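## Task

Transfer the black plate sitting in work nest N3 into the yellow waste bin W1; W1 is loose, not anchored. Apart from the bins, every item on the bench has to finish where it began. Anything that stays in place only because the robot is holding it does not count. At the end the gripper must release and pull away.

## Robot and tools

Robot: a single six-joint FANUC CRX-5iA arm carrying a Robotiq 2F-140 two-finger gripper. Its only camera is cam_wrist (616x616), mounted on the gripper.

Frames: poses are reported in the scene frame. The origin lies on the table top under the arm base, +z is up, and +y is to the left when facing along +x. end_effector_position is in metres and end_effector_quat_wxyz is a quaternion. The reported point sits midway between the closed finger pads. It can be a little wrong, more so at long reach, and the base may be slightly tilted. In the tool's own frame the fingers point along +z and open and close along y. The fingertips reach about 33 mm past that point when closed and 9 mm when fully open. While closing they travel about 24 mm further out from the arm, so hover high enough above a surface before you close.

execute_actions takes "actions", a list with at most one entry. An empty list does nothing and returns the state with pictures. A motion entry is {"rows": [...], "steps": n}, with n from 3 to 15 (default 15) and each step lasting 1/30 s. Each row applies to one step; if there are fewer rows than steps, the last row repeats. A wait entry is {"steps": n}, with n up to 300 and no rows. It counts from the previous result and includes your thinking time. Add "pictures": true to get images with a motion. The result comes back 3 steps before the action ends, and those steps run while you reply.

Each row is one flat list of 9 numbers, each in [-1, 1], for this one arm: dJ1 waist, dJ2 shoulder, dJ3 elbow, dJ4 forearm roll, dJ5 wrist pitch, dJ6 wrist roll, then gripper position, gripper force_limit, gripper speed.

The six joint numbers are scaled offsets, not poses. They are measured from the joint angles printed in the most recent result that shows them, not from the previous row. Before any such result, they are measured from where the arm stands when the action begins. A value of 1.0 equals 1.983 rad for J1 and J2, 2.38 rad for J3, and 2.975 rad for J4, J5 and J6. Sending all zeros drives the arm back to those reference angles; it does not hold still. Joint ranges in rad: J1 -3.491..3.491, J2 -3.140..3.140, J3 -1.187..4.328, J4 -3.316..3.316, J5 -3.140..3.140, J6 -3.927..3.927. A call that pushes a joint more than 0.010 rad outside its range is refused and nothing is sent. A request beyond the true end is cut off there, and the result notes "joint sent to its limit".

Speed: joint targets move at most 2.62 (J1, J2), 3.14 (J3) or 3.93 (J4-J6) rad/s and take 0.5 s to ramp up. Each target is kept within a fixed lead of the measured angle: 0.805 rad for J1/J2, 0.966 for J3, 1.21 for J4-J6. The targets are also scaled back whenever they would carry the hand more than 70 mm in one step. Large moves therefore span several calls. Between calls the arm keeps heading to your last target until it stalls or a step is HELD.

The three gripper numbers are absolute settings, not offsets. position: +1 is fully open (140 mm), the pads touch at about -0.8, and -1 closes until something blocks them. force_limit: about 14 N at -1, 60 N at 0 and 107 N at +1. speed: about 30 mm/s at -1, 140 at 0 and 250 at +1. To grasp, send position -1 and check that object_status reads 2. The codes are: 0 moving, 1 blocked while opening, 2 blocked while closing (holding), 3 reached the target or pads touching, where a thin part may still be held. To squeeze harder while holding, raise force_limit and switch position between -1 and -0.98. position_measured is given in counts, from 3 (open) to 230 (closed), and is not linear.

Result lines: Joint positions and Joint velocities list J1-J6 in rad and rad/s. "joint command not followed" means the clearance check altered or blocked targets; mounting blocks and posts count as part of the arm. HELD marks steps on which your row was not fully sent. MOTOR HOT warns of heating caused by holding loads, which also builds up while you think. An OVER-TEMPERATURE FAULT means the brakes were set until the motors cool.

Faults: the arm halts for 10 s and drops the rest of the call if a joint torque hits its load limit (152 N m for J1-J3, 38 N m for J4-J6, including the held load). The same happens if any outside force on the arm, tool or payload reaches 150 N. Do not knock or place anything off the table; that ends the scene. Do not drop, slam, slip or shove parts hard. Leave other bench items undisturbed. Keep W1 standing upright, and remember it is loose, so avoid bumping it. Release the plate only once it is fully inside W1, then move the gripper away. Loose objects may occasionally get a small push from outside.

zoom_image: {"camera": "cam_wrist", "region": [x0, y0, x1, y1]} gives a closer view of the latest cam_wrist image. Coordinates are pixels from the top-left, and the region can be at most 504x504.

read_manual: {"section": "licences"} returns the URDF licence texts and does not move anything.

finished_scene: {"scene": n} ends the current scene (pass its number), grades it and starts the next one. It cannot be undone. Its result states the next task. Replying without any tool call ends everything that remains.

Each tool is called as name(argument=value, ...) on one line, values as JSON.

## Session

execute_actions(actions=[])

Scene clock: 0.00 s of 7200.00 s.
end_effector_position=(+0.8078, -0.3031, +0.2021) position_measured=3 object_status=3 end_effector_quat_wxyz=(-0.011, +0.906, +0.423, -0.006)
Joint positions: [-0.08   1.459  1.411  0.114 -1.415  2.622]
Joint velocities: [ 0.     0.    -0.001 -0.    -0.    -0.001]

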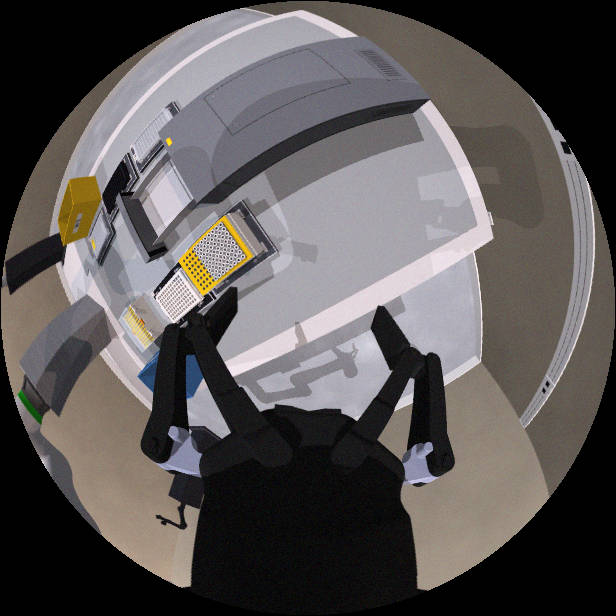

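execute_actions(actions=[{"rows":[[0.25,-0.45,-0.375,0,0,0,1,0,0]],"steps":15}])

execute_actions(actions=[{"steps":45}], pictures=true)

Scene clock: 0.60 s of 7200.00 s.
end_effector_position=(+0.8291, -0.2151, +0.2908) position_measured=3 object_status=3 end_effector_quat_wxyz=(-0.015, +0.880, +0.475, +0.000)
Joint positions: [ 0.036  1.257  1.201  0.114 -1.415  2.622]
Joint velocities: [ 0.364 -0.662 -0.653 -0.001  0.    -0.   ]
Steps of this call (steps 1 to 6: nothing new was sent; steps 7 to 18: the first 12 steps of this action). Readings (joint positions | what the end effector reports):
7: [-0.080 1.459 1.411 0.114 -1.415 2.622] | position_measured=3 object_status=3
8: [-0.079 1.457 1.408 0.114 -1.415 2.622] | position_measured=3 object_status=3
10: [-0.066 1.436 1.384 0.114 -1.415 2.622] | position_measured=3 object_status=3
14: [-0.012 1.346 1.289 0.114 -1.415 2.622] | position_measured=3 object_status=3
18: the state above

Scene clock: 2.10 s of 7200.00 s.
end_effector_position=(+0.7222, +0.0257, +0.5651) position_measured=3 object_status=3 end_effector_quat_wxyz=(-0.018, +0.776, +0.629, +0.035)
Joint positions: [ 0.415  0.566  0.518  0.114 -1.415  2.622]
Joint velocities: [-0.     0.    -0.    -0.001 -0.    -0.001]
Kept back: nothing.
Steps of this call (steps 1 to 3: the last 3 steps of your previous action; steps 4 to 45: the robot went on to your last target). Readings (joint positions | what the end effector reports):
1: [0.049 1.235 1.178 0.114 -1.415 2.622] | position_measured=3 object_status=3
2: [0.061 1.212 1.156 0.114 -1.415 2.622] | position_measured=3 object_status=3
4: [0.086 1.167 1.111 0.114 -1.415 2.622] | position_measured=3 object_status=3
8: [0.136 1.075 1.021 0.114 -1.415 2.622] | position_measured=3 object_status=3
45: the state above
The arm was judged still, so your last target was given up. Only a new action makes it travel on or press farther. Fingers that are still opening or closing keep moving.

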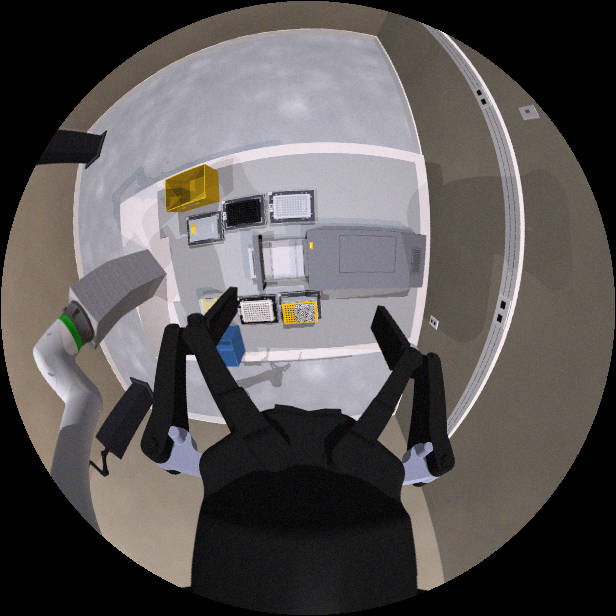

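execute_actions(actions=[{"rows":[[0.184,0.052,-0.236,0.03,0.181,-0.58,1,0,0]],"steps":15}])

execute_actions(actions=[{"steps":40}], pictures=true)

Scene clock: 3.03 s of 7200.00 s.
end_effector_position=(+0.6987, +0.1001, +0.4931) position_measured=3 object_status=3 end_effector_quat_wxyz=(-0.019, +0.847, +0.531, +0.021)
Joint positions: [ 0.519  0.595  0.358  0.139 -1.262  2.247]
Joint velocities: [ 0.339  0.096 -0.519  0.083  0.496 -1.419]
Steps of this call (steps 1 to 16: nothing new was sent; steps 17 to 28: the first 12 steps of this action). Readings (joint positions | what the end effector reports):
17: [0.415 0.566 0.518 0.114 -1.415 2.622] | position_measured=3 object_status=3
18: [0.417 0.566 0.516 0.114 -1.414 2.619] | position_measured=3 object_status=3
20: [0.426 0.568 0.501 0.117 -1.399 2.586] | position_measured=3 object_status=3
24: [0.472 0.582 0.430 0.128 -1.331 2.430] | position_measured=3 object_status=3
28: the state above

Scene clock: 4.37 s of 7200.00 s.
end_effector_position=(+0.5661, +0.2437, +0.3294) position_measured=3 object_status=3 end_effector_quat_wxyz=(-0.010, +0.998, +0.064, -0.007)
Joint positions: [ 0.78   0.669 -0.044  0.203 -0.877  0.897]
Joint velocities: [ 0.    -0.     0.001  0.    -0.    -0.   ]
Kept back: nothing.
Steps of this call (steps 1 to 3: the last 3 steps of your previous action; steps 4 to 40: the robot went on to your last target). Readings (joint positions | what the end effector reports):
1: [0.531 0.598 0.341 0.142 -1.245 2.198] | position_measured=3 object_status=3
2: [0.542 0.601 0.324 0.145 -1.229 2.147] | position_measured=3 object_status=3
4: [0.564 0.608 0.290 0.150 -1.196 2.041] | position_measured=3 object_status=3
8: [0.607 0.620 0.223 0.161 -1.132 1.814] | position_measured=3 object_status=3
40: the state above

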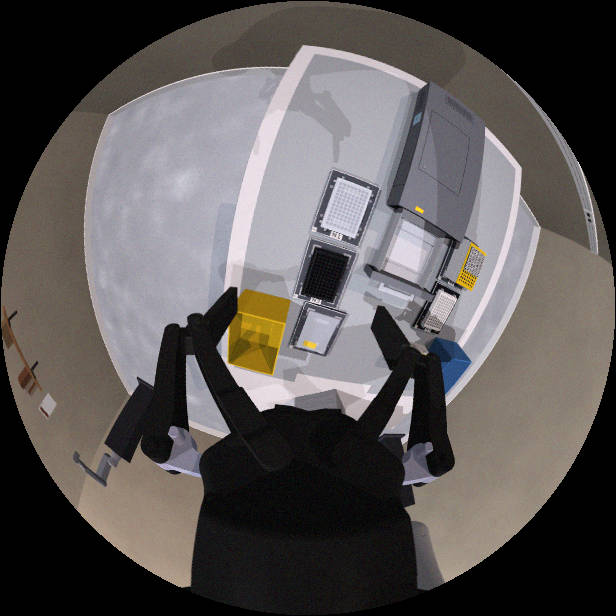

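execute_actions(actions=[{"rows":[[-0.024,0.167,0.022,0.0245,0.091,-0.059,1,0,0]],"steps":15}])

execute_actions(actions=[{"steps":25}], pictures=true)

Scene clock: 4.90 s of 7200.00 s.
end_effector_position=(+0.5724, +0.2514, +0.2118) position_measured=3 object_status=3 end_effector_quat_wxyz=(-0.007, +1.000, +0.023, -0.008)
Joint positions: [ 0.749  0.886 -0.009  0.251 -0.699  0.782]
Joint velocities: [-0.103  0.712  0.113  0.155  0.578 -0.375]
Steps of this call (steps 1 to 4: the robot went on to your last target; steps 5 to 16: the first 12 steps of this action). Readings (joint positions | what the end effector reports):
5: [0.780 0.669 -0.044 0.203 -0.877 0.897] | position_measured=3 object_status=3
6: [0.780 0.672 -0.043 0.203 -0.874 0.896] | position_measured=3 object_status=3
8: [0.777 0.693 -0.040 0.208 -0.857 0.884] | position_measured=3 object_status=3
12: [0.763 0.790 -0.025 0.229 -0.778 0.833] | position_measured=3 object_status=3
16: the state above

Scene clock: 5.73 s of 7200.00 s.
end_effector_position=(+0.5665, +0.2518, +0.1483) position_measured=3 object_status=3 end_effector_quat_wxyz=(-0.007, +1.000, +0.002, -0.011)
Joint positions: [ 0.733  1.001  0.009  0.276 -0.606  0.721]
Joint velocities: [-0.001  0.    -0.     0.    -0.    -0.001]
Kept back: nothing.
Steps of this call (steps 1 to 3: the last 3 steps of your previous action; steps 4 to 25: the robot went on to your last target). Readings (joint positions | what the end effector reports):
1: [0.746 0.910 -0.005 0.256 -0.680 0.769] | position_measured=3 object_status=3
2: [0.742 0.934 -0.002 0.261 -0.660 0.757] | position_measured=3 object_status=3
4: [0.737 0.974 0.004 0.270 -0.628 0.736] | position_measured=3 object_status=3
8: [0.733 1.000 0.009 0.276 -0.606 0.722] | position_measured=3 object_status=3
25: the state above

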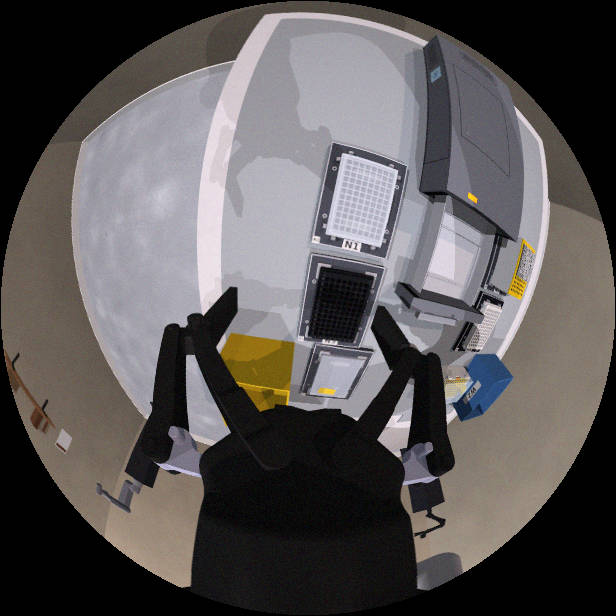

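execute_actions(actions=[{"rows":[[-0.03,0.026,-0.07,0.0454,0.073,-0.031,1,0,0]],"steps":15}])

execute_actions(actions=[{"steps":15}], pictures=true)

Scene clock: 6.33 s of 7200.00 s.
end_effector_position=(+0.5252, +0.2048, +0.0831) position_measured=3 object_status=3 end_effector_quat_wxyz=(-0.009, +1.000, +0.003, -0.011)
Joint positions: [ 0.673  1.052 -0.157  0.411 -0.39   0.63 ]
Joint velocities: [-0.003  0.    -0.015  0.025  0.032 -0.011]
Steps of this call (steps 1 to 6: the robot went on to your last target; steps 7 to 18: the first 12 steps of this action). Readings (joint positions | what the end effector reports):
7: [0.733 1.001 0.009 0.276 -0.606 0.721] | position_measured=3 object_status=3
8: [0.732 1.001 0.006 0.278 -0.602 0.720] | position_measured=3 object_status=3
10: [0.723 1.009 -0.019 0.298 -0.570 0.706] | position_measured=3 object_status=3
14: [0.687 1.040 -0.118 0.379 -0.441 0.651] | position_measured=3 object_status=3
18: the state above

Scene clock: 6.83 s of 7200.00 s.
end_effector_position=(+0.5250, +0.2048, +0.0830) position_measured=3 object_status=3 end_effector_quat_wxyz=(-0.010, +1.000, +0.003, -0.011)
Joint positions: [ 0.673  1.052 -0.158  0.411 -0.389  0.629]
Joint velocities: [ 0.    -0.     0.001 -0.     0.     0.001]
Kept back: nothing.
Steps of this call (steps 1 to 3: the last 3 steps of your previous action; steps 4 to 15: the robot went on to your last target). Readings (joint positions | what the end effector reports):
1: [0.673 1.052 -0.157 0.411 -0.389 0.629] | position_measured=3 object_status=3
2: [0.673 1.052 -0.157 0.411 -0.389 0.629] | position_measured=3 object_status=3
4: [0.673 1.052 -0.158 0.411 -0.389 0.629] | position_measured=3 object_status=3
8: [0.673 1.052 -0.158 0.411 -0.389 0.629] | position_measured=3 object_status=3
15: the state above
The arm was judged still, so your last target was given up. Only a new action makes it travel on or press farther. Fingers that are still opening or closing keep moving.

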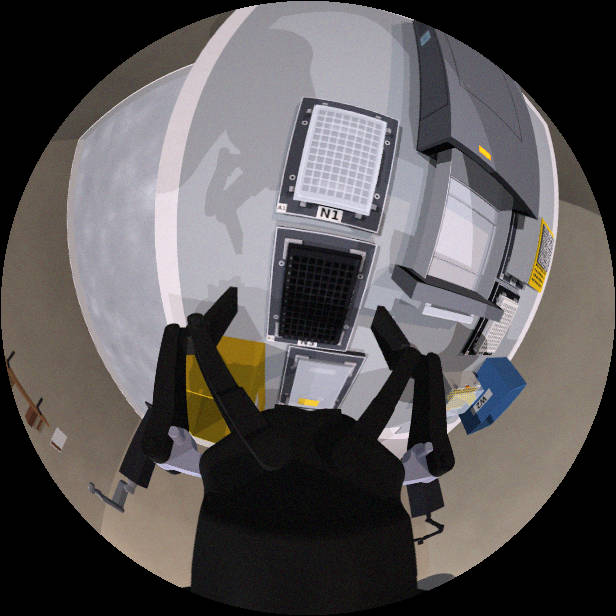

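execute_actions(actions=[{"rows":[[-0.016,0.036,-0.004,0.034,0.0255,-0.026,0.55,0,0]],"steps":15}])

execute_actions(actions=[{"steps":10}], pictures=true)

Scene clock: 7.40 s of 7200.00 s.
end_effector_position=(+0.5176, +0.1949, +0.0441) position_measured=59 object_status=0 end_effector_quat_wxyz=(-0.009, +1.000, +0.002, -0.012)
Joint positions: [ 0.642  1.123 -0.167  0.512 -0.313  0.552]
Joint velocities: [-0.    -0.    -0.001 -0.     0.001 -0.001]
Steps of this call (steps 1 to 5: nothing new was sent; steps 6 to 17: the first 12 steps of this action). Readings (joint positions | what the end effector reports):
6: [0.673 1.052 -0.158 0.411 -0.389 0.629] | position_measured=3 object_status=0
7: [0.672 1.054 -0.158 0.415 -0.386 0.627] | position_measured=5 object_status=0
9: [0.663 1.075 -0.161 0.445 -0.364 0.604] | position_measured=21 object_status=0
13: [0.642 1.123 -0.167 0.510 -0.314 0.554] | position_measured=51 object_status=0
17: the state above

Scene clock: 7.73 s of 7200.00 s.
end_effector_position=(+0.5176, +0.1948, +0.0441) position_measured=59 object_status=3 end_effector_quat_wxyz=(-0.009, +1.000, +0.002, -0.012)
Joint positions: [ 0.642  1.123 -0.167  0.512 -0.313  0.552]
Joint velocities: [-0.001  0.001 -0.001 -0.     0.     0.001]
Kept back: nothing.
Steps of this call (steps 1 to 3: the last 3 steps of your previous action; steps 4 to 10: the robot went on to your last target). Readings (joint positions | what the end effector reports):
1: [0.642 1.123 -0.167 0.512 -0.313 0.552] | position_measured=59 object_status=0
2: [0.642 1.123 -0.167 0.512 -0.313 0.552] | position_measured=59 object_status=0
4: [0.642 1.123 -0.167 0.512 -0.313 0.552] | position_measured=59 object_status=3
8: [0.642 1.123 -0.167 0.512 -0.313 0.552] | position_measured=59 object_status=3
10: the state above

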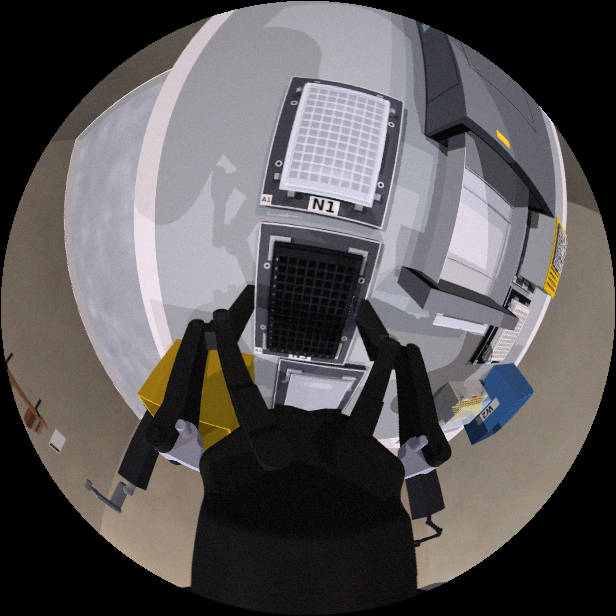

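execute_actions(actions=[{"rows":[[-0.004,0.008,0.002,0.004,0.003,-0.002,0.55,0,0]],"steps":10}])

execute_actions(actions=[{"rows":[[0,0,0,0,0,0,-1,0,-0.5]],"steps":15}])

execute_actions(actions=[{"steps":10}], pictures=true)

Scene clock: 8.07 s of 7200.00 s.
end_effector_position=(+0.5165, +0.1921, +0.0362) position_measured=59 object_status=3 end_effector_quat_wxyz=(-0.009, +1.000, +0.002, -0.013)
Joint positions: [ 0.634  1.139 -0.163  0.524 -0.304  0.546]
Joint velocities: [-0.002  0.005  0.002  0.004  0.003  0.   ]
Steps of this call (steps 1 to 3: the robot went on to your last target; steps 4 to 10: the first 7 steps of this action). Readings (joint positions | what the end effector reports):
4: [0.642 1.124 -0.167 0.512 -0.313 0.552] | position_measured=59 object_status=3
5: [0.640 1.126 -0.167 0.514 -0.311 0.551] | position_measured=59 object_status=3
7: [0.635 1.136 -0.164 0.522 -0.306 0.547] | position_measured=59 object_status=3
10: the state above

Scene clock: 18.33 s of 7200.00 s.
end_effector_position=(+0.5176, +0.1911, +0.0408) position_measured=104 object_status=2 end_effector_quat_wxyz=(-0.004, +1.000, +0.004, -0.014)
Joint positions: [ 0.638  1.131 -0.163  0.525 -0.32   0.546]
Joint velocities: [-0.     0.    -0.001  0.     0.     0.001]
FORCE FAULT: contact force on the arm reached its limit, and the arm stopped for 10 seconds. The contact can be on any part of the arm, not only on its tool. The arm's remaining commands of this call were not run. The arm holds still and accepts commands again. Move the arm away from the contact; if what it grips holds it there, let go first. Pushing or pulling that hard again can fault the arm again.
Kept back: nothing.
The stop began at step 8 of this call (marked STOPPED below). From that step on the arm followed nothing that you had sent. 11 steps, steps kept back included, did not run and will not run. Nothing is kept back now, and the robot has no last target.
Steps of this call (steps 1 to 3: the last 3 steps of your previous action; steps 4 to 7: the first 4 steps of this action, its rows measured from where the robot was after step 3; steps 8 to 308: the stop). Readings (joint positions | what the end effector reports):
3: [0.634 1.139 -0.163 0.524 -0.304 0.546] | position_measured=59 object_status=3
4: [0.634 1.139 -0.163 0.524 -0.304 0.546] | position_measured=59 object_status=0
5: [0.634 1.139 -0.163 0.524 -0.304 0.546] | position_measured=61 object_status=0
7: [0.633 1.139 -0.163 0.524 -0.306 0.546] | position_measured=70 object_status=0
8: [0.633 1.138 -0.163 0.524 -0.312 0.546] | position_measured=74 object_status=0 STOPPED
11: [0.632 1.135 -0.163 0.525 -0.320 0.546] | position_measured=88 object_status=0
308: the state above

Scene clock: 18.37 s of 7200.00 s.
end_effector_position=(+0.5176, +0.1912, +0.0408) position_measured=104 object_status=2 end_effector_quat_wxyz=(-0.004, +1.000, +0.004, -0.014)
Joint positions: [ 0.638  1.131 -0.163  0.525 -0.32   0.546]
Joint velocities: [ 0.001  0.     0.    -0.001 -0.     0.   ]
Kept back: nothing.
A stop began in an earlier call of the same reply, so what this call sent did not run. Send another action.
Steps of this call (step 1: nothing new was sent). Readings (joint positions | what the end effector reports):
1: the state above

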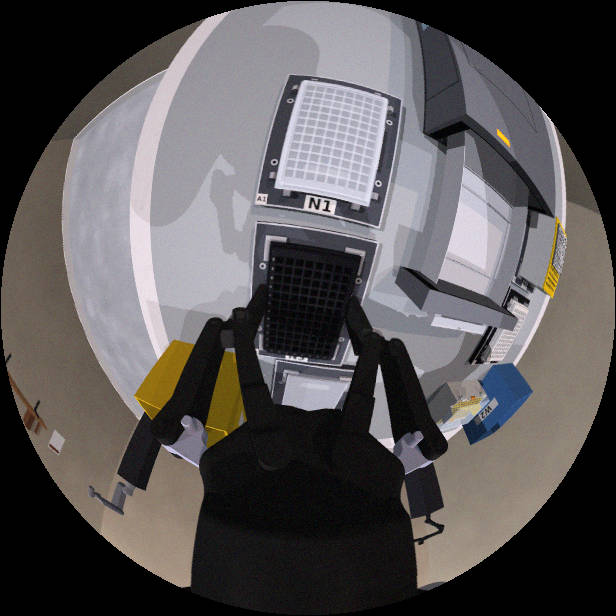

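execute_actions(actions=[{"rows":[[0.01,-0.04,0,-0.038,-0.023,0.028,-1,0,-0.5]],"steps":15}])

execute_actions(actions=[{"rows":[[0.03,-0.208,-0.183,-0.023,-0.012,0,-1,0,-0.5]],"steps":15}])

execute_actions(actions=[{"steps":20}])

execute_actions(actions=[{"rows":[[0.238,0,0,0,0,-0.152,-1,0,-0.5]],"steps":15}])

execute_actions(actions=[{"steps":25}], pictures=true)

Scene clock: 19.03 s of 7200.00 s.
end_effector_position=(+0.5243, +0.1944, +0.0806) position_measured=105 object_status=2 end_effector_quat_wxyz=(-0.008, +1.000, -0.004, -0.014)
Joint positions: [ 0.658  1.052 -0.163  0.412 -0.389  0.629]
Joint velocities: [ 0.001  0.    -0.    -0.003 -0.002  0.001]
Steps of this call (steps 1 to 8: nothing new was sent; steps 9 to 20: the first 12 steps of this action). Readings (joint positions | what the end effector reports):
9: [0.638 1.131 -0.163 0.525 -0.320 0.546] | position_measured=104 object_status=2
10: [0.638 1.129 -0.163 0.521 -0.321 0.548] | position_measured=104 object_status=2
12: [0.643 1.108 -0.163 0.491 -0.340 0.571] | position_measured=105 object_status=2
16: [0.657 1.054 -0.163 0.415 -0.386 0.626] | position_measured=105 object_status=2
20: the state above

Scene clock: 19.53 s of 7200.00 s.
end_effector_position=(+0.4587, +0.1581, +0.1579) position_measured=105 object_status=2 end_effector_quat_wxyz=(-0.001, +1.000, -0.004, -0.030)
Joint positions: [ 0.692  0.812 -0.415  0.372 -0.409  0.629]
Joint velocities: [ 0.118 -0.813 -0.857 -0.132 -0.07   0.001]
Steps of this call (steps 1 to 3: the last 3 steps of your previous action; steps 4 to 15: the first 12 steps of this action, its rows measured from where the robot was after step 3). Readings (joint positions | what the end effector reports):
3: [0.658 1.052 -0.163 0.411 -0.389 0.629] | position_measured=105 object_status=2
4: [0.658 1.052 -0.163 0.411 -0.389 0.629] | position_measured=105 object_status=2
5: [0.658 1.049 -0.165 0.411 -0.389 0.629] | position_measured=105 object_status=2
7: [0.661 1.028 -0.188 0.407 -0.391 0.629] | position_measured=105 object_status=2
11: [0.676 0.924 -0.298 0.390 -0.400 0.629] | position_measured=105 object_status=2
15: the state above

Scene clock: 20.20 s of 7200.00 s.
end_effector_position=(+0.4026, +0.1245, +0.2039) position_measured=105 object_status=2 end_effector_quat_wxyz=(+0.004, +0.999, -0.004, -0.041)
Joint positions: [ 0.717  0.64  -0.598  0.343 -0.424  0.629]
Joint velocities: [ 0.    -0.    -0.     0.001 -0.    -0.001]
Kept back: nothing.
Steps of this call (steps 1 to 3: the last 3 steps of your previous action; steps 4 to 20: the robot went on to your last target). Readings (joint positions | what the end effector reports):
1: [0.696 0.785 -0.444 0.367 -0.412 0.629] | position_measured=105 object_status=2
2: [0.700 0.757 -0.473 0.363 -0.414 0.629] | position_measured=105 object_status=2
4: [0.708 0.705 -0.529 0.354 -0.419 0.629] | position_measured=105 object_status=2
8: [0.717 0.643 -0.594 0.344 -0.424 0.629] | position_measured=105 object_status=2
20: the state above

Scene clock: 20.60 s of 7200.00 s.
end_effector_position=(+0.3694, +0.2240, +0.2222) position_measured=105 object_status=2 end_effector_quat_wxyz=(-0.002, +1.000, -0.001, -0.023)
Joint positions: [ 0.961  0.639 -0.598  0.343 -0.424  0.395]
Joint velocities: [ 0.845 -0.    -0.001  0.001 -0.    -0.804]
Steps of this call (steps 1 to 12: the first 12 steps of this action). Readings (joint positions | what the end effector reports):
1: [0.717 0.640 -0.598 0.343 -0.424 0.629] | position_measured=105 object_status=2
2: [0.720 0.639 -0.598 0.343 -0.424 0.627] | position_measured=105 object_status=2
4: [0.741 0.639 -0.598 0.343 -0.424 0.606] | position_measured=105 object_status=2
8: [0.847 0.639 -0.598 0.343 -0.424 0.505] | position_measured=105 object_status=2
12: the state above

Scene clock: 21.43 s of 7200.00 s.
end_effector_position=(+0.3173, +0.3069, +0.2400) position_measured=105 object_status=2 end_effector_quat_wxyz=(-0.010, +1.000, +0.003, -0.008)
Joint positions: [ 1.189  0.639 -0.598  0.343 -0.424  0.177]
Joint velocities: [-0.    -0.     0.     0.    -0.     0.002]
Kept back: nothing.
Steps of this call (steps 1 to 3: the last 3 steps of your previous action; steps 4 to 25: the robot went on to your last target). Readings (joint positions | what the end effector reports):
1: [0.990 0.639 -0.598 0.343 -0.424 0.368] | position_measured=105 object_status=2
2: [1.018 0.639 -0.598 0.343 -0.424 0.341] | position_measured=105 object_status=2
4: [1.075 0.639 -0.598 0.343 -0.424 0.286] | position_measured=105 object_status=2
8: [1.168 0.639 -0.598 0.343 -0.424 0.198] | position_measured=105 object_status=2
25: the state above

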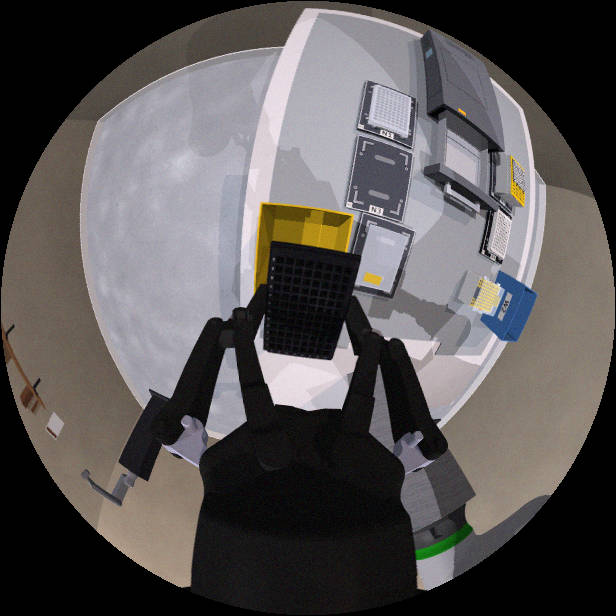

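execute_actions(actions=[{"rows":[[-0.03,0.152,0.0265,0.121,0.07,-0.104,-1,0,-0.5]],"steps":15}])

execute_actions(actions=[{"steps":20}], pictures=true)

Scene clock: 22.00 s of 7200.00 s.
end_effector_position=(+0.3224, +0.3343, +0.1487) position_measured=105 object_status=2 end_effector_quat_wxyz=(-0.006, +1.000, +0.006, -0.006)
Joint positions: [ 1.14   0.888 -0.546  0.64  -0.253 -0.078]
Joint velocities: [-0.135  0.683  0.141  0.805  0.466 -0.692]
Steps of this call (steps 1 to 5: the robot went on to your last target; steps 6 to 17: the first 12 steps of this action). Readings (joint positions | what the end effector reports):
6: [1.189 0.639 -0.598 0.343 -0.424 0.177] | position_measured=105 object_status=2
7: [1.189 0.641 -0.597 0.346 -0.423 0.174] | position_measured=105 object_status=2
9: [1.185 0.663 -0.593 0.372 -0.408 0.152] | position_measured=105 object_status=2
13: [1.163 0.772 -0.570 0.502 -0.332 0.040] | position_measured=105 object_status=2
17: the state above

Scene clock: 22.67 s of 7200.00 s.
end_effector_position=(+0.3160, +0.3392, +0.1275) position_measured=105 object_status=2 end_effector_quat_wxyz=(-0.007, +1.000, +0.007, -0.012)
Joint positions: [ 1.13   0.941 -0.535  0.703 -0.216 -0.132]
Joint velocities: [ 0.    -0.001 -0.     0.001 -0.     0.001]
Kept back: nothing.
Steps of this call (steps 1 to 3: the last 3 steps of your previous action; steps 4 to 20: the robot went on to your last target). Readings (joint positions | what the end effector reports):
1: [1.136 0.909 -0.542 0.664 -0.238 -0.099] | position_measured=105 object_status=2
2: [1.133 0.925 -0.539 0.683 -0.228 -0.115] | position_measured=105 object_status=2
4: [1.130 0.940 -0.535 0.701 -0.217 -0.131] | position_measured=105 object_status=2
8: [1.130 0.941 -0.535 0.703 -0.216 -0.132] | position_measured=105 object_status=2
20: the state above

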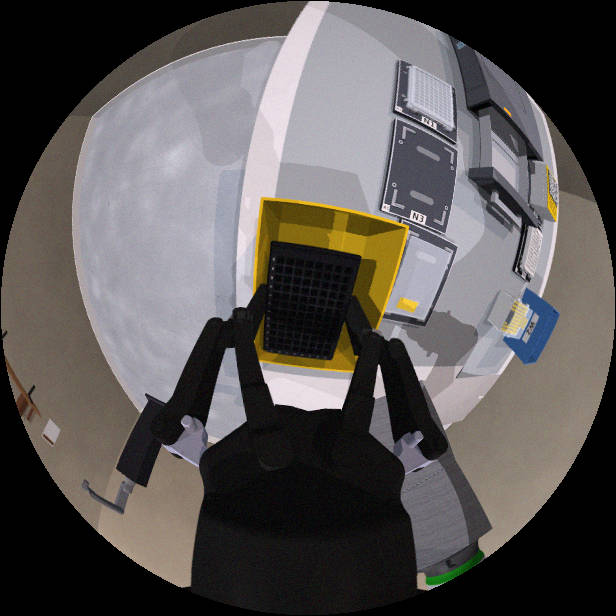

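execute_actions(actions=[{"rows":[[-0.03,0,0,0,0,0.016,-1,0,-0.5]],"steps":10}])

execute_actions(actions=[{"rows":[[-0.005,0.086,0.05,0,0,0,-1,0,-0.5]],"steps":15}])

execute_actions(actions=[{"steps":12}], pictures=true)

Scene clock: 23.03 s of 7200.00 s.
end_effector_position=(+0.3317, +0.3191, +0.1229) position_measured=105 object_status=2 end_effector_quat_wxyz=(-0.005, +1.000, +0.002, -0.016)
Joint positions: [ 1.073  0.941 -0.535  0.703 -0.216 -0.087]
Joint velocities: [-0.126  0.     0.    -0.001 -0.     0.099]
Steps of this call (steps 1 to 4: the robot went on to your last target; steps 5 to 11: the first 7 steps of this action). Readings (joint positions | what the end effector reports):
5: [1.130 0.941 -0.535 0.703 -0.216 -0.132] | position_measured=105 object_status=2
6: [1.127 0.941 -0.535 0.703 -0.216 -0.131] | position_measured=105 object_status=2
8: [1.106 0.941 -0.535 0.703 -0.216 -0.114] | position_measured=105 object_status=2
11: the state above

Scene clock: 33.43 s of 7200.00 s.
end_effector_position=(+0.3297, +0.3220, +0.0787) position_measured=105 object_status=2 end_effector_quat_wxyz=(+0.010, +1.000, +0.001, -0.026)
Joint positions: [ 1.064  1.061 -0.449  0.703 -0.218 -0.085]
Joint velocities: [-0. -0.  0.  0. -0.  0.]
FORCE FAULT: contact force on the arm reached its limit, and the arm stopped for 10 seconds. The contact can be on any part of the arm, not only on its tool. The arm's remaining commands of this call were not run. The arm holds still and accepts commands again. Move the arm away from the contact; if what it grips holds it there, let go first. Pushing or pulling that hard again can fault the arm again.
Kept back: nothing.
The stop began at step 12 of this call (marked STOPPED below). From that step on the arm followed nothing that you had sent. 7 steps, steps kept back included, did not run and will not run. Nothing is kept back now, and the robot has no last target.
Steps of this call (steps 1 to 3: the last 3 steps of your previous action; steps 4 to 11: the first 8 steps of this action, its rows measured from where the robot was after step 3; steps 12 to 312: the stop). Readings (joint positions | what the end effector reports):
3: [1.070 0.941 -0.535 0.703 -0.216 -0.085] | position_measured=105 object_status=2
4: [1.070 0.941 -0.535 0.703 -0.216 -0.085] | position_measured=105 object_status=2
5: [1.070 0.943 -0.533 0.703 -0.216 -0.085] | position_measured=105 object_status=2
7: [1.069 0.965 -0.518 0.703 -0.216 -0.085] | position_measured=105 object_status=2
11: [1.063 1.064 -0.449 0.703 -0.216 -0.085] | position_measured=105 object_status=2
12: [1.063 1.064 -0.448 0.703 -0.217 -0.085] | position_measured=105 object_status=2 STOPPED
312: the state above

Scene clock: 33.47 s of 7200.00 s.
end_effector_position=(+0.3297, +0.3220, +0.0787) position_measured=105 object_status=2 end_effector_quat_wxyz=(+0.010, +1.000, +0.001, -0.026)
Joint positions: [ 1.064  1.061 -0.449  0.703 -0.218 -0.085]
Joint velocities: [-0.    -0.001  0.    -0.001  0.    -0.001]
Kept back: nothing.
A stop began in an earlier call of the same reply, so what this call sent did not run. Send another action.
Steps of this call (step 1: nothing new was sent). Readings (joint positions | what the end effector reports):
1: the state above

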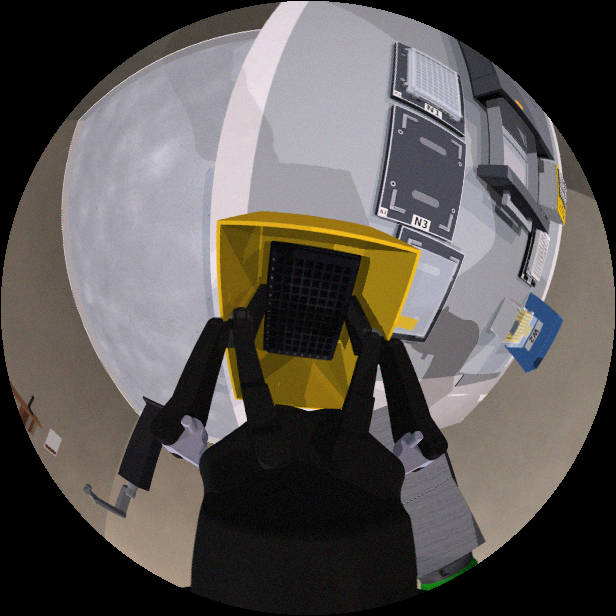

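Knuckles hit the rim. Rise slightly, open a little, retreat.

execute_actions(actions=[{"rows":[[0,-0.015,-0.009,0,0,0,-1,0,-0.5]],"steps":10}])

execute_actions(actions=[{"rows":[[0,0,0,0,0,0,0.3,0,-0.5]],"steps":12}])

execute_actions(actions=[{"rows":[[0,-0.15,-0.08,0,0,0,0.3,0,-0.5]],"steps":15}])

execute_actions(actions=[{"steps":15}], pictures=true)

Scene clock: 33.77 s of 7200.00 s.
end_effector_position=(+0.3311, +0.3206, +0.0895) position_measured=105 object_status=2 end_effector_quat_wxyz=(+0.007, +1.000, +0.000, -0.023)
Joint positions: [ 1.064  1.031 -0.47   0.703 -0.218 -0.085]
Joint velocities: [-0.    -0.011 -0.01  -0.     0.    -0.001]
Steps of this call (steps 1 to 2: nothing new was sent; steps 3 to 9: the first 7 steps of this action). Readings (joint positions | what the end effector reports):
3: [1.064 1.060 -0.449 0.703 -0.218 -0.085] | position_measured=105 object_status=2
4: [1.064 1.058 -0.451 0.703 -0.218 -0.085] | position_measured=105 object_status=2
6: [1.064 1.042 -0.463 0.703 -0.218 -0.085] | position_measured=105 object_status=2
9: the state above

Scene clock: 34.17 s of 7200.00 s.
end_effector_position=(+0.3311, +0.3206, +0.0897) position_measured=91 object_status=0 end_effector_quat_wxyz=(+0.007, +1.000, +0.000, -0.023)
Joint positions: [ 1.064  1.031 -0.47   0.703 -0.218 -0.085]
Joint velocities: [-0.  0. -0.  0. -0. -0.]
Steps of this call (steps 1 to 3: the last 3 steps of your previous action; steps 4 to 12: the first 9 steps of this action, its rows measured from where the robot was after step 3). Readings (joint positions | what the end effector reports):
3: [1.064 1.031 -0.470 0.703 -0.218 -0.085] | position_measured=105 object_status=2
4: [1.064 1.031 -0.470 0.703 -0.218 -0.085] | position_measured=105 object_status=0
5: [1.064 1.031 -0.470 0.703 -0.218 -0.085] | position_measured=105 object_status=0
7: [1.064 1.031 -0.470 0.703 -0.218 -0.085] | position_measured=95 object_status=0
11: [1.064 1.031 -0.470 0.703 -0.218 -0.085] | position_measured=91 object_status=0
12: the state above

Scene clock: 34.67 s of 7200.00 s.
end_effector_position=(+0.3443, +0.3124, +0.1800) position_measured=91 object_status=3 end_effector_quat_wxyz=(-0.030, +1.000, -0.007, +0.002)
Joint positions: [ 1.064  0.779 -0.631  0.703 -0.218 -0.085]
Joint velocities: [ 0.001 -0.651 -0.414  0.001 -0.     0.001]
Steps of this call (steps 1 to 3: the last 3 steps of your previous action; steps 4 to 15: the first 12 steps of this action, its rows measured from where the robot was after step 3). Readings (joint positions | what the end effector reports):
3: [1.064 1.031 -0.470 0.703 -0.218 -0.085] | position_measured=91 object_status=0
4: [1.064 1.031 -0.470 0.703 -0.218 -0.085] | position_measured=91 object_status=0
5: [1.064 1.029 -0.472 0.703 -0.218 -0.085] | position_measured=91 object_status=3
7: [1.064 1.008 -0.485 0.703 -0.218 -0.085] | position_measured=91 object_status=3
11: [1.064 0.899 -0.555 0.703 -0.218 -0.085] | position_measured=91 object_status=3
15: the state above

Scene clock: 35.17 s of 7200.00 s.
end_effector_position=(+0.3452, +0.3091, +0.1950) position_measured=91 object_status=3 end_effector_quat_wxyz=(-0.036, +0.999, -0.008, +0.007)
Joint positions: [ 1.064  0.733 -0.661  0.703 -0.218 -0.085]
Joint velocities: [-0.     0.    -0.001 -0.     0.     0.001]
Kept back: nothing.
Steps of this call (steps 1 to 3: the last 3 steps of your previous action; steps 4 to 15: the robot went on to your last target). Readings (joint positions | what the end effector reports):
1: [1.064 0.760 -0.644 0.703 -0.218 -0.085] | position_measured=91 object_status=3
2: [1.064 0.746 -0.653 0.703 -0.218 -0.085] | position_measured=91 object_status=3
4: [1.064 0.734 -0.660 0.703 -0.218 -0.085] | position_measured=91 object_status=3
8: [1.064 0.734 -0.661 0.703 -0.218 -0.085] | position_measured=91 object_status=3
15: the state above

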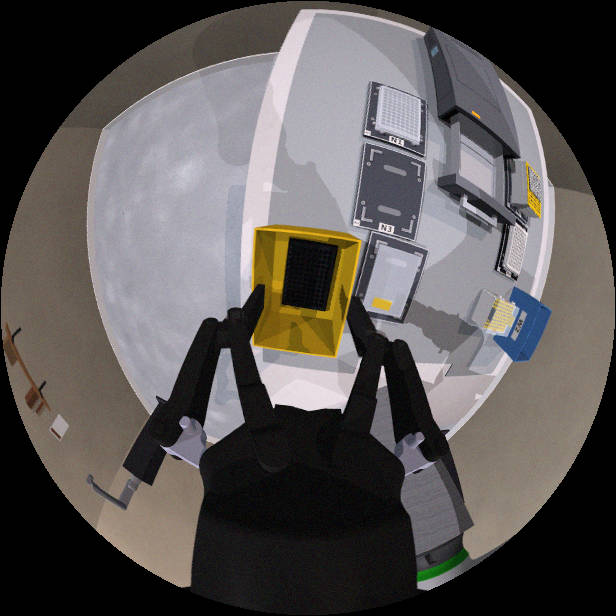

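finished_scene(scene=1)

The scene is finished: the task was done.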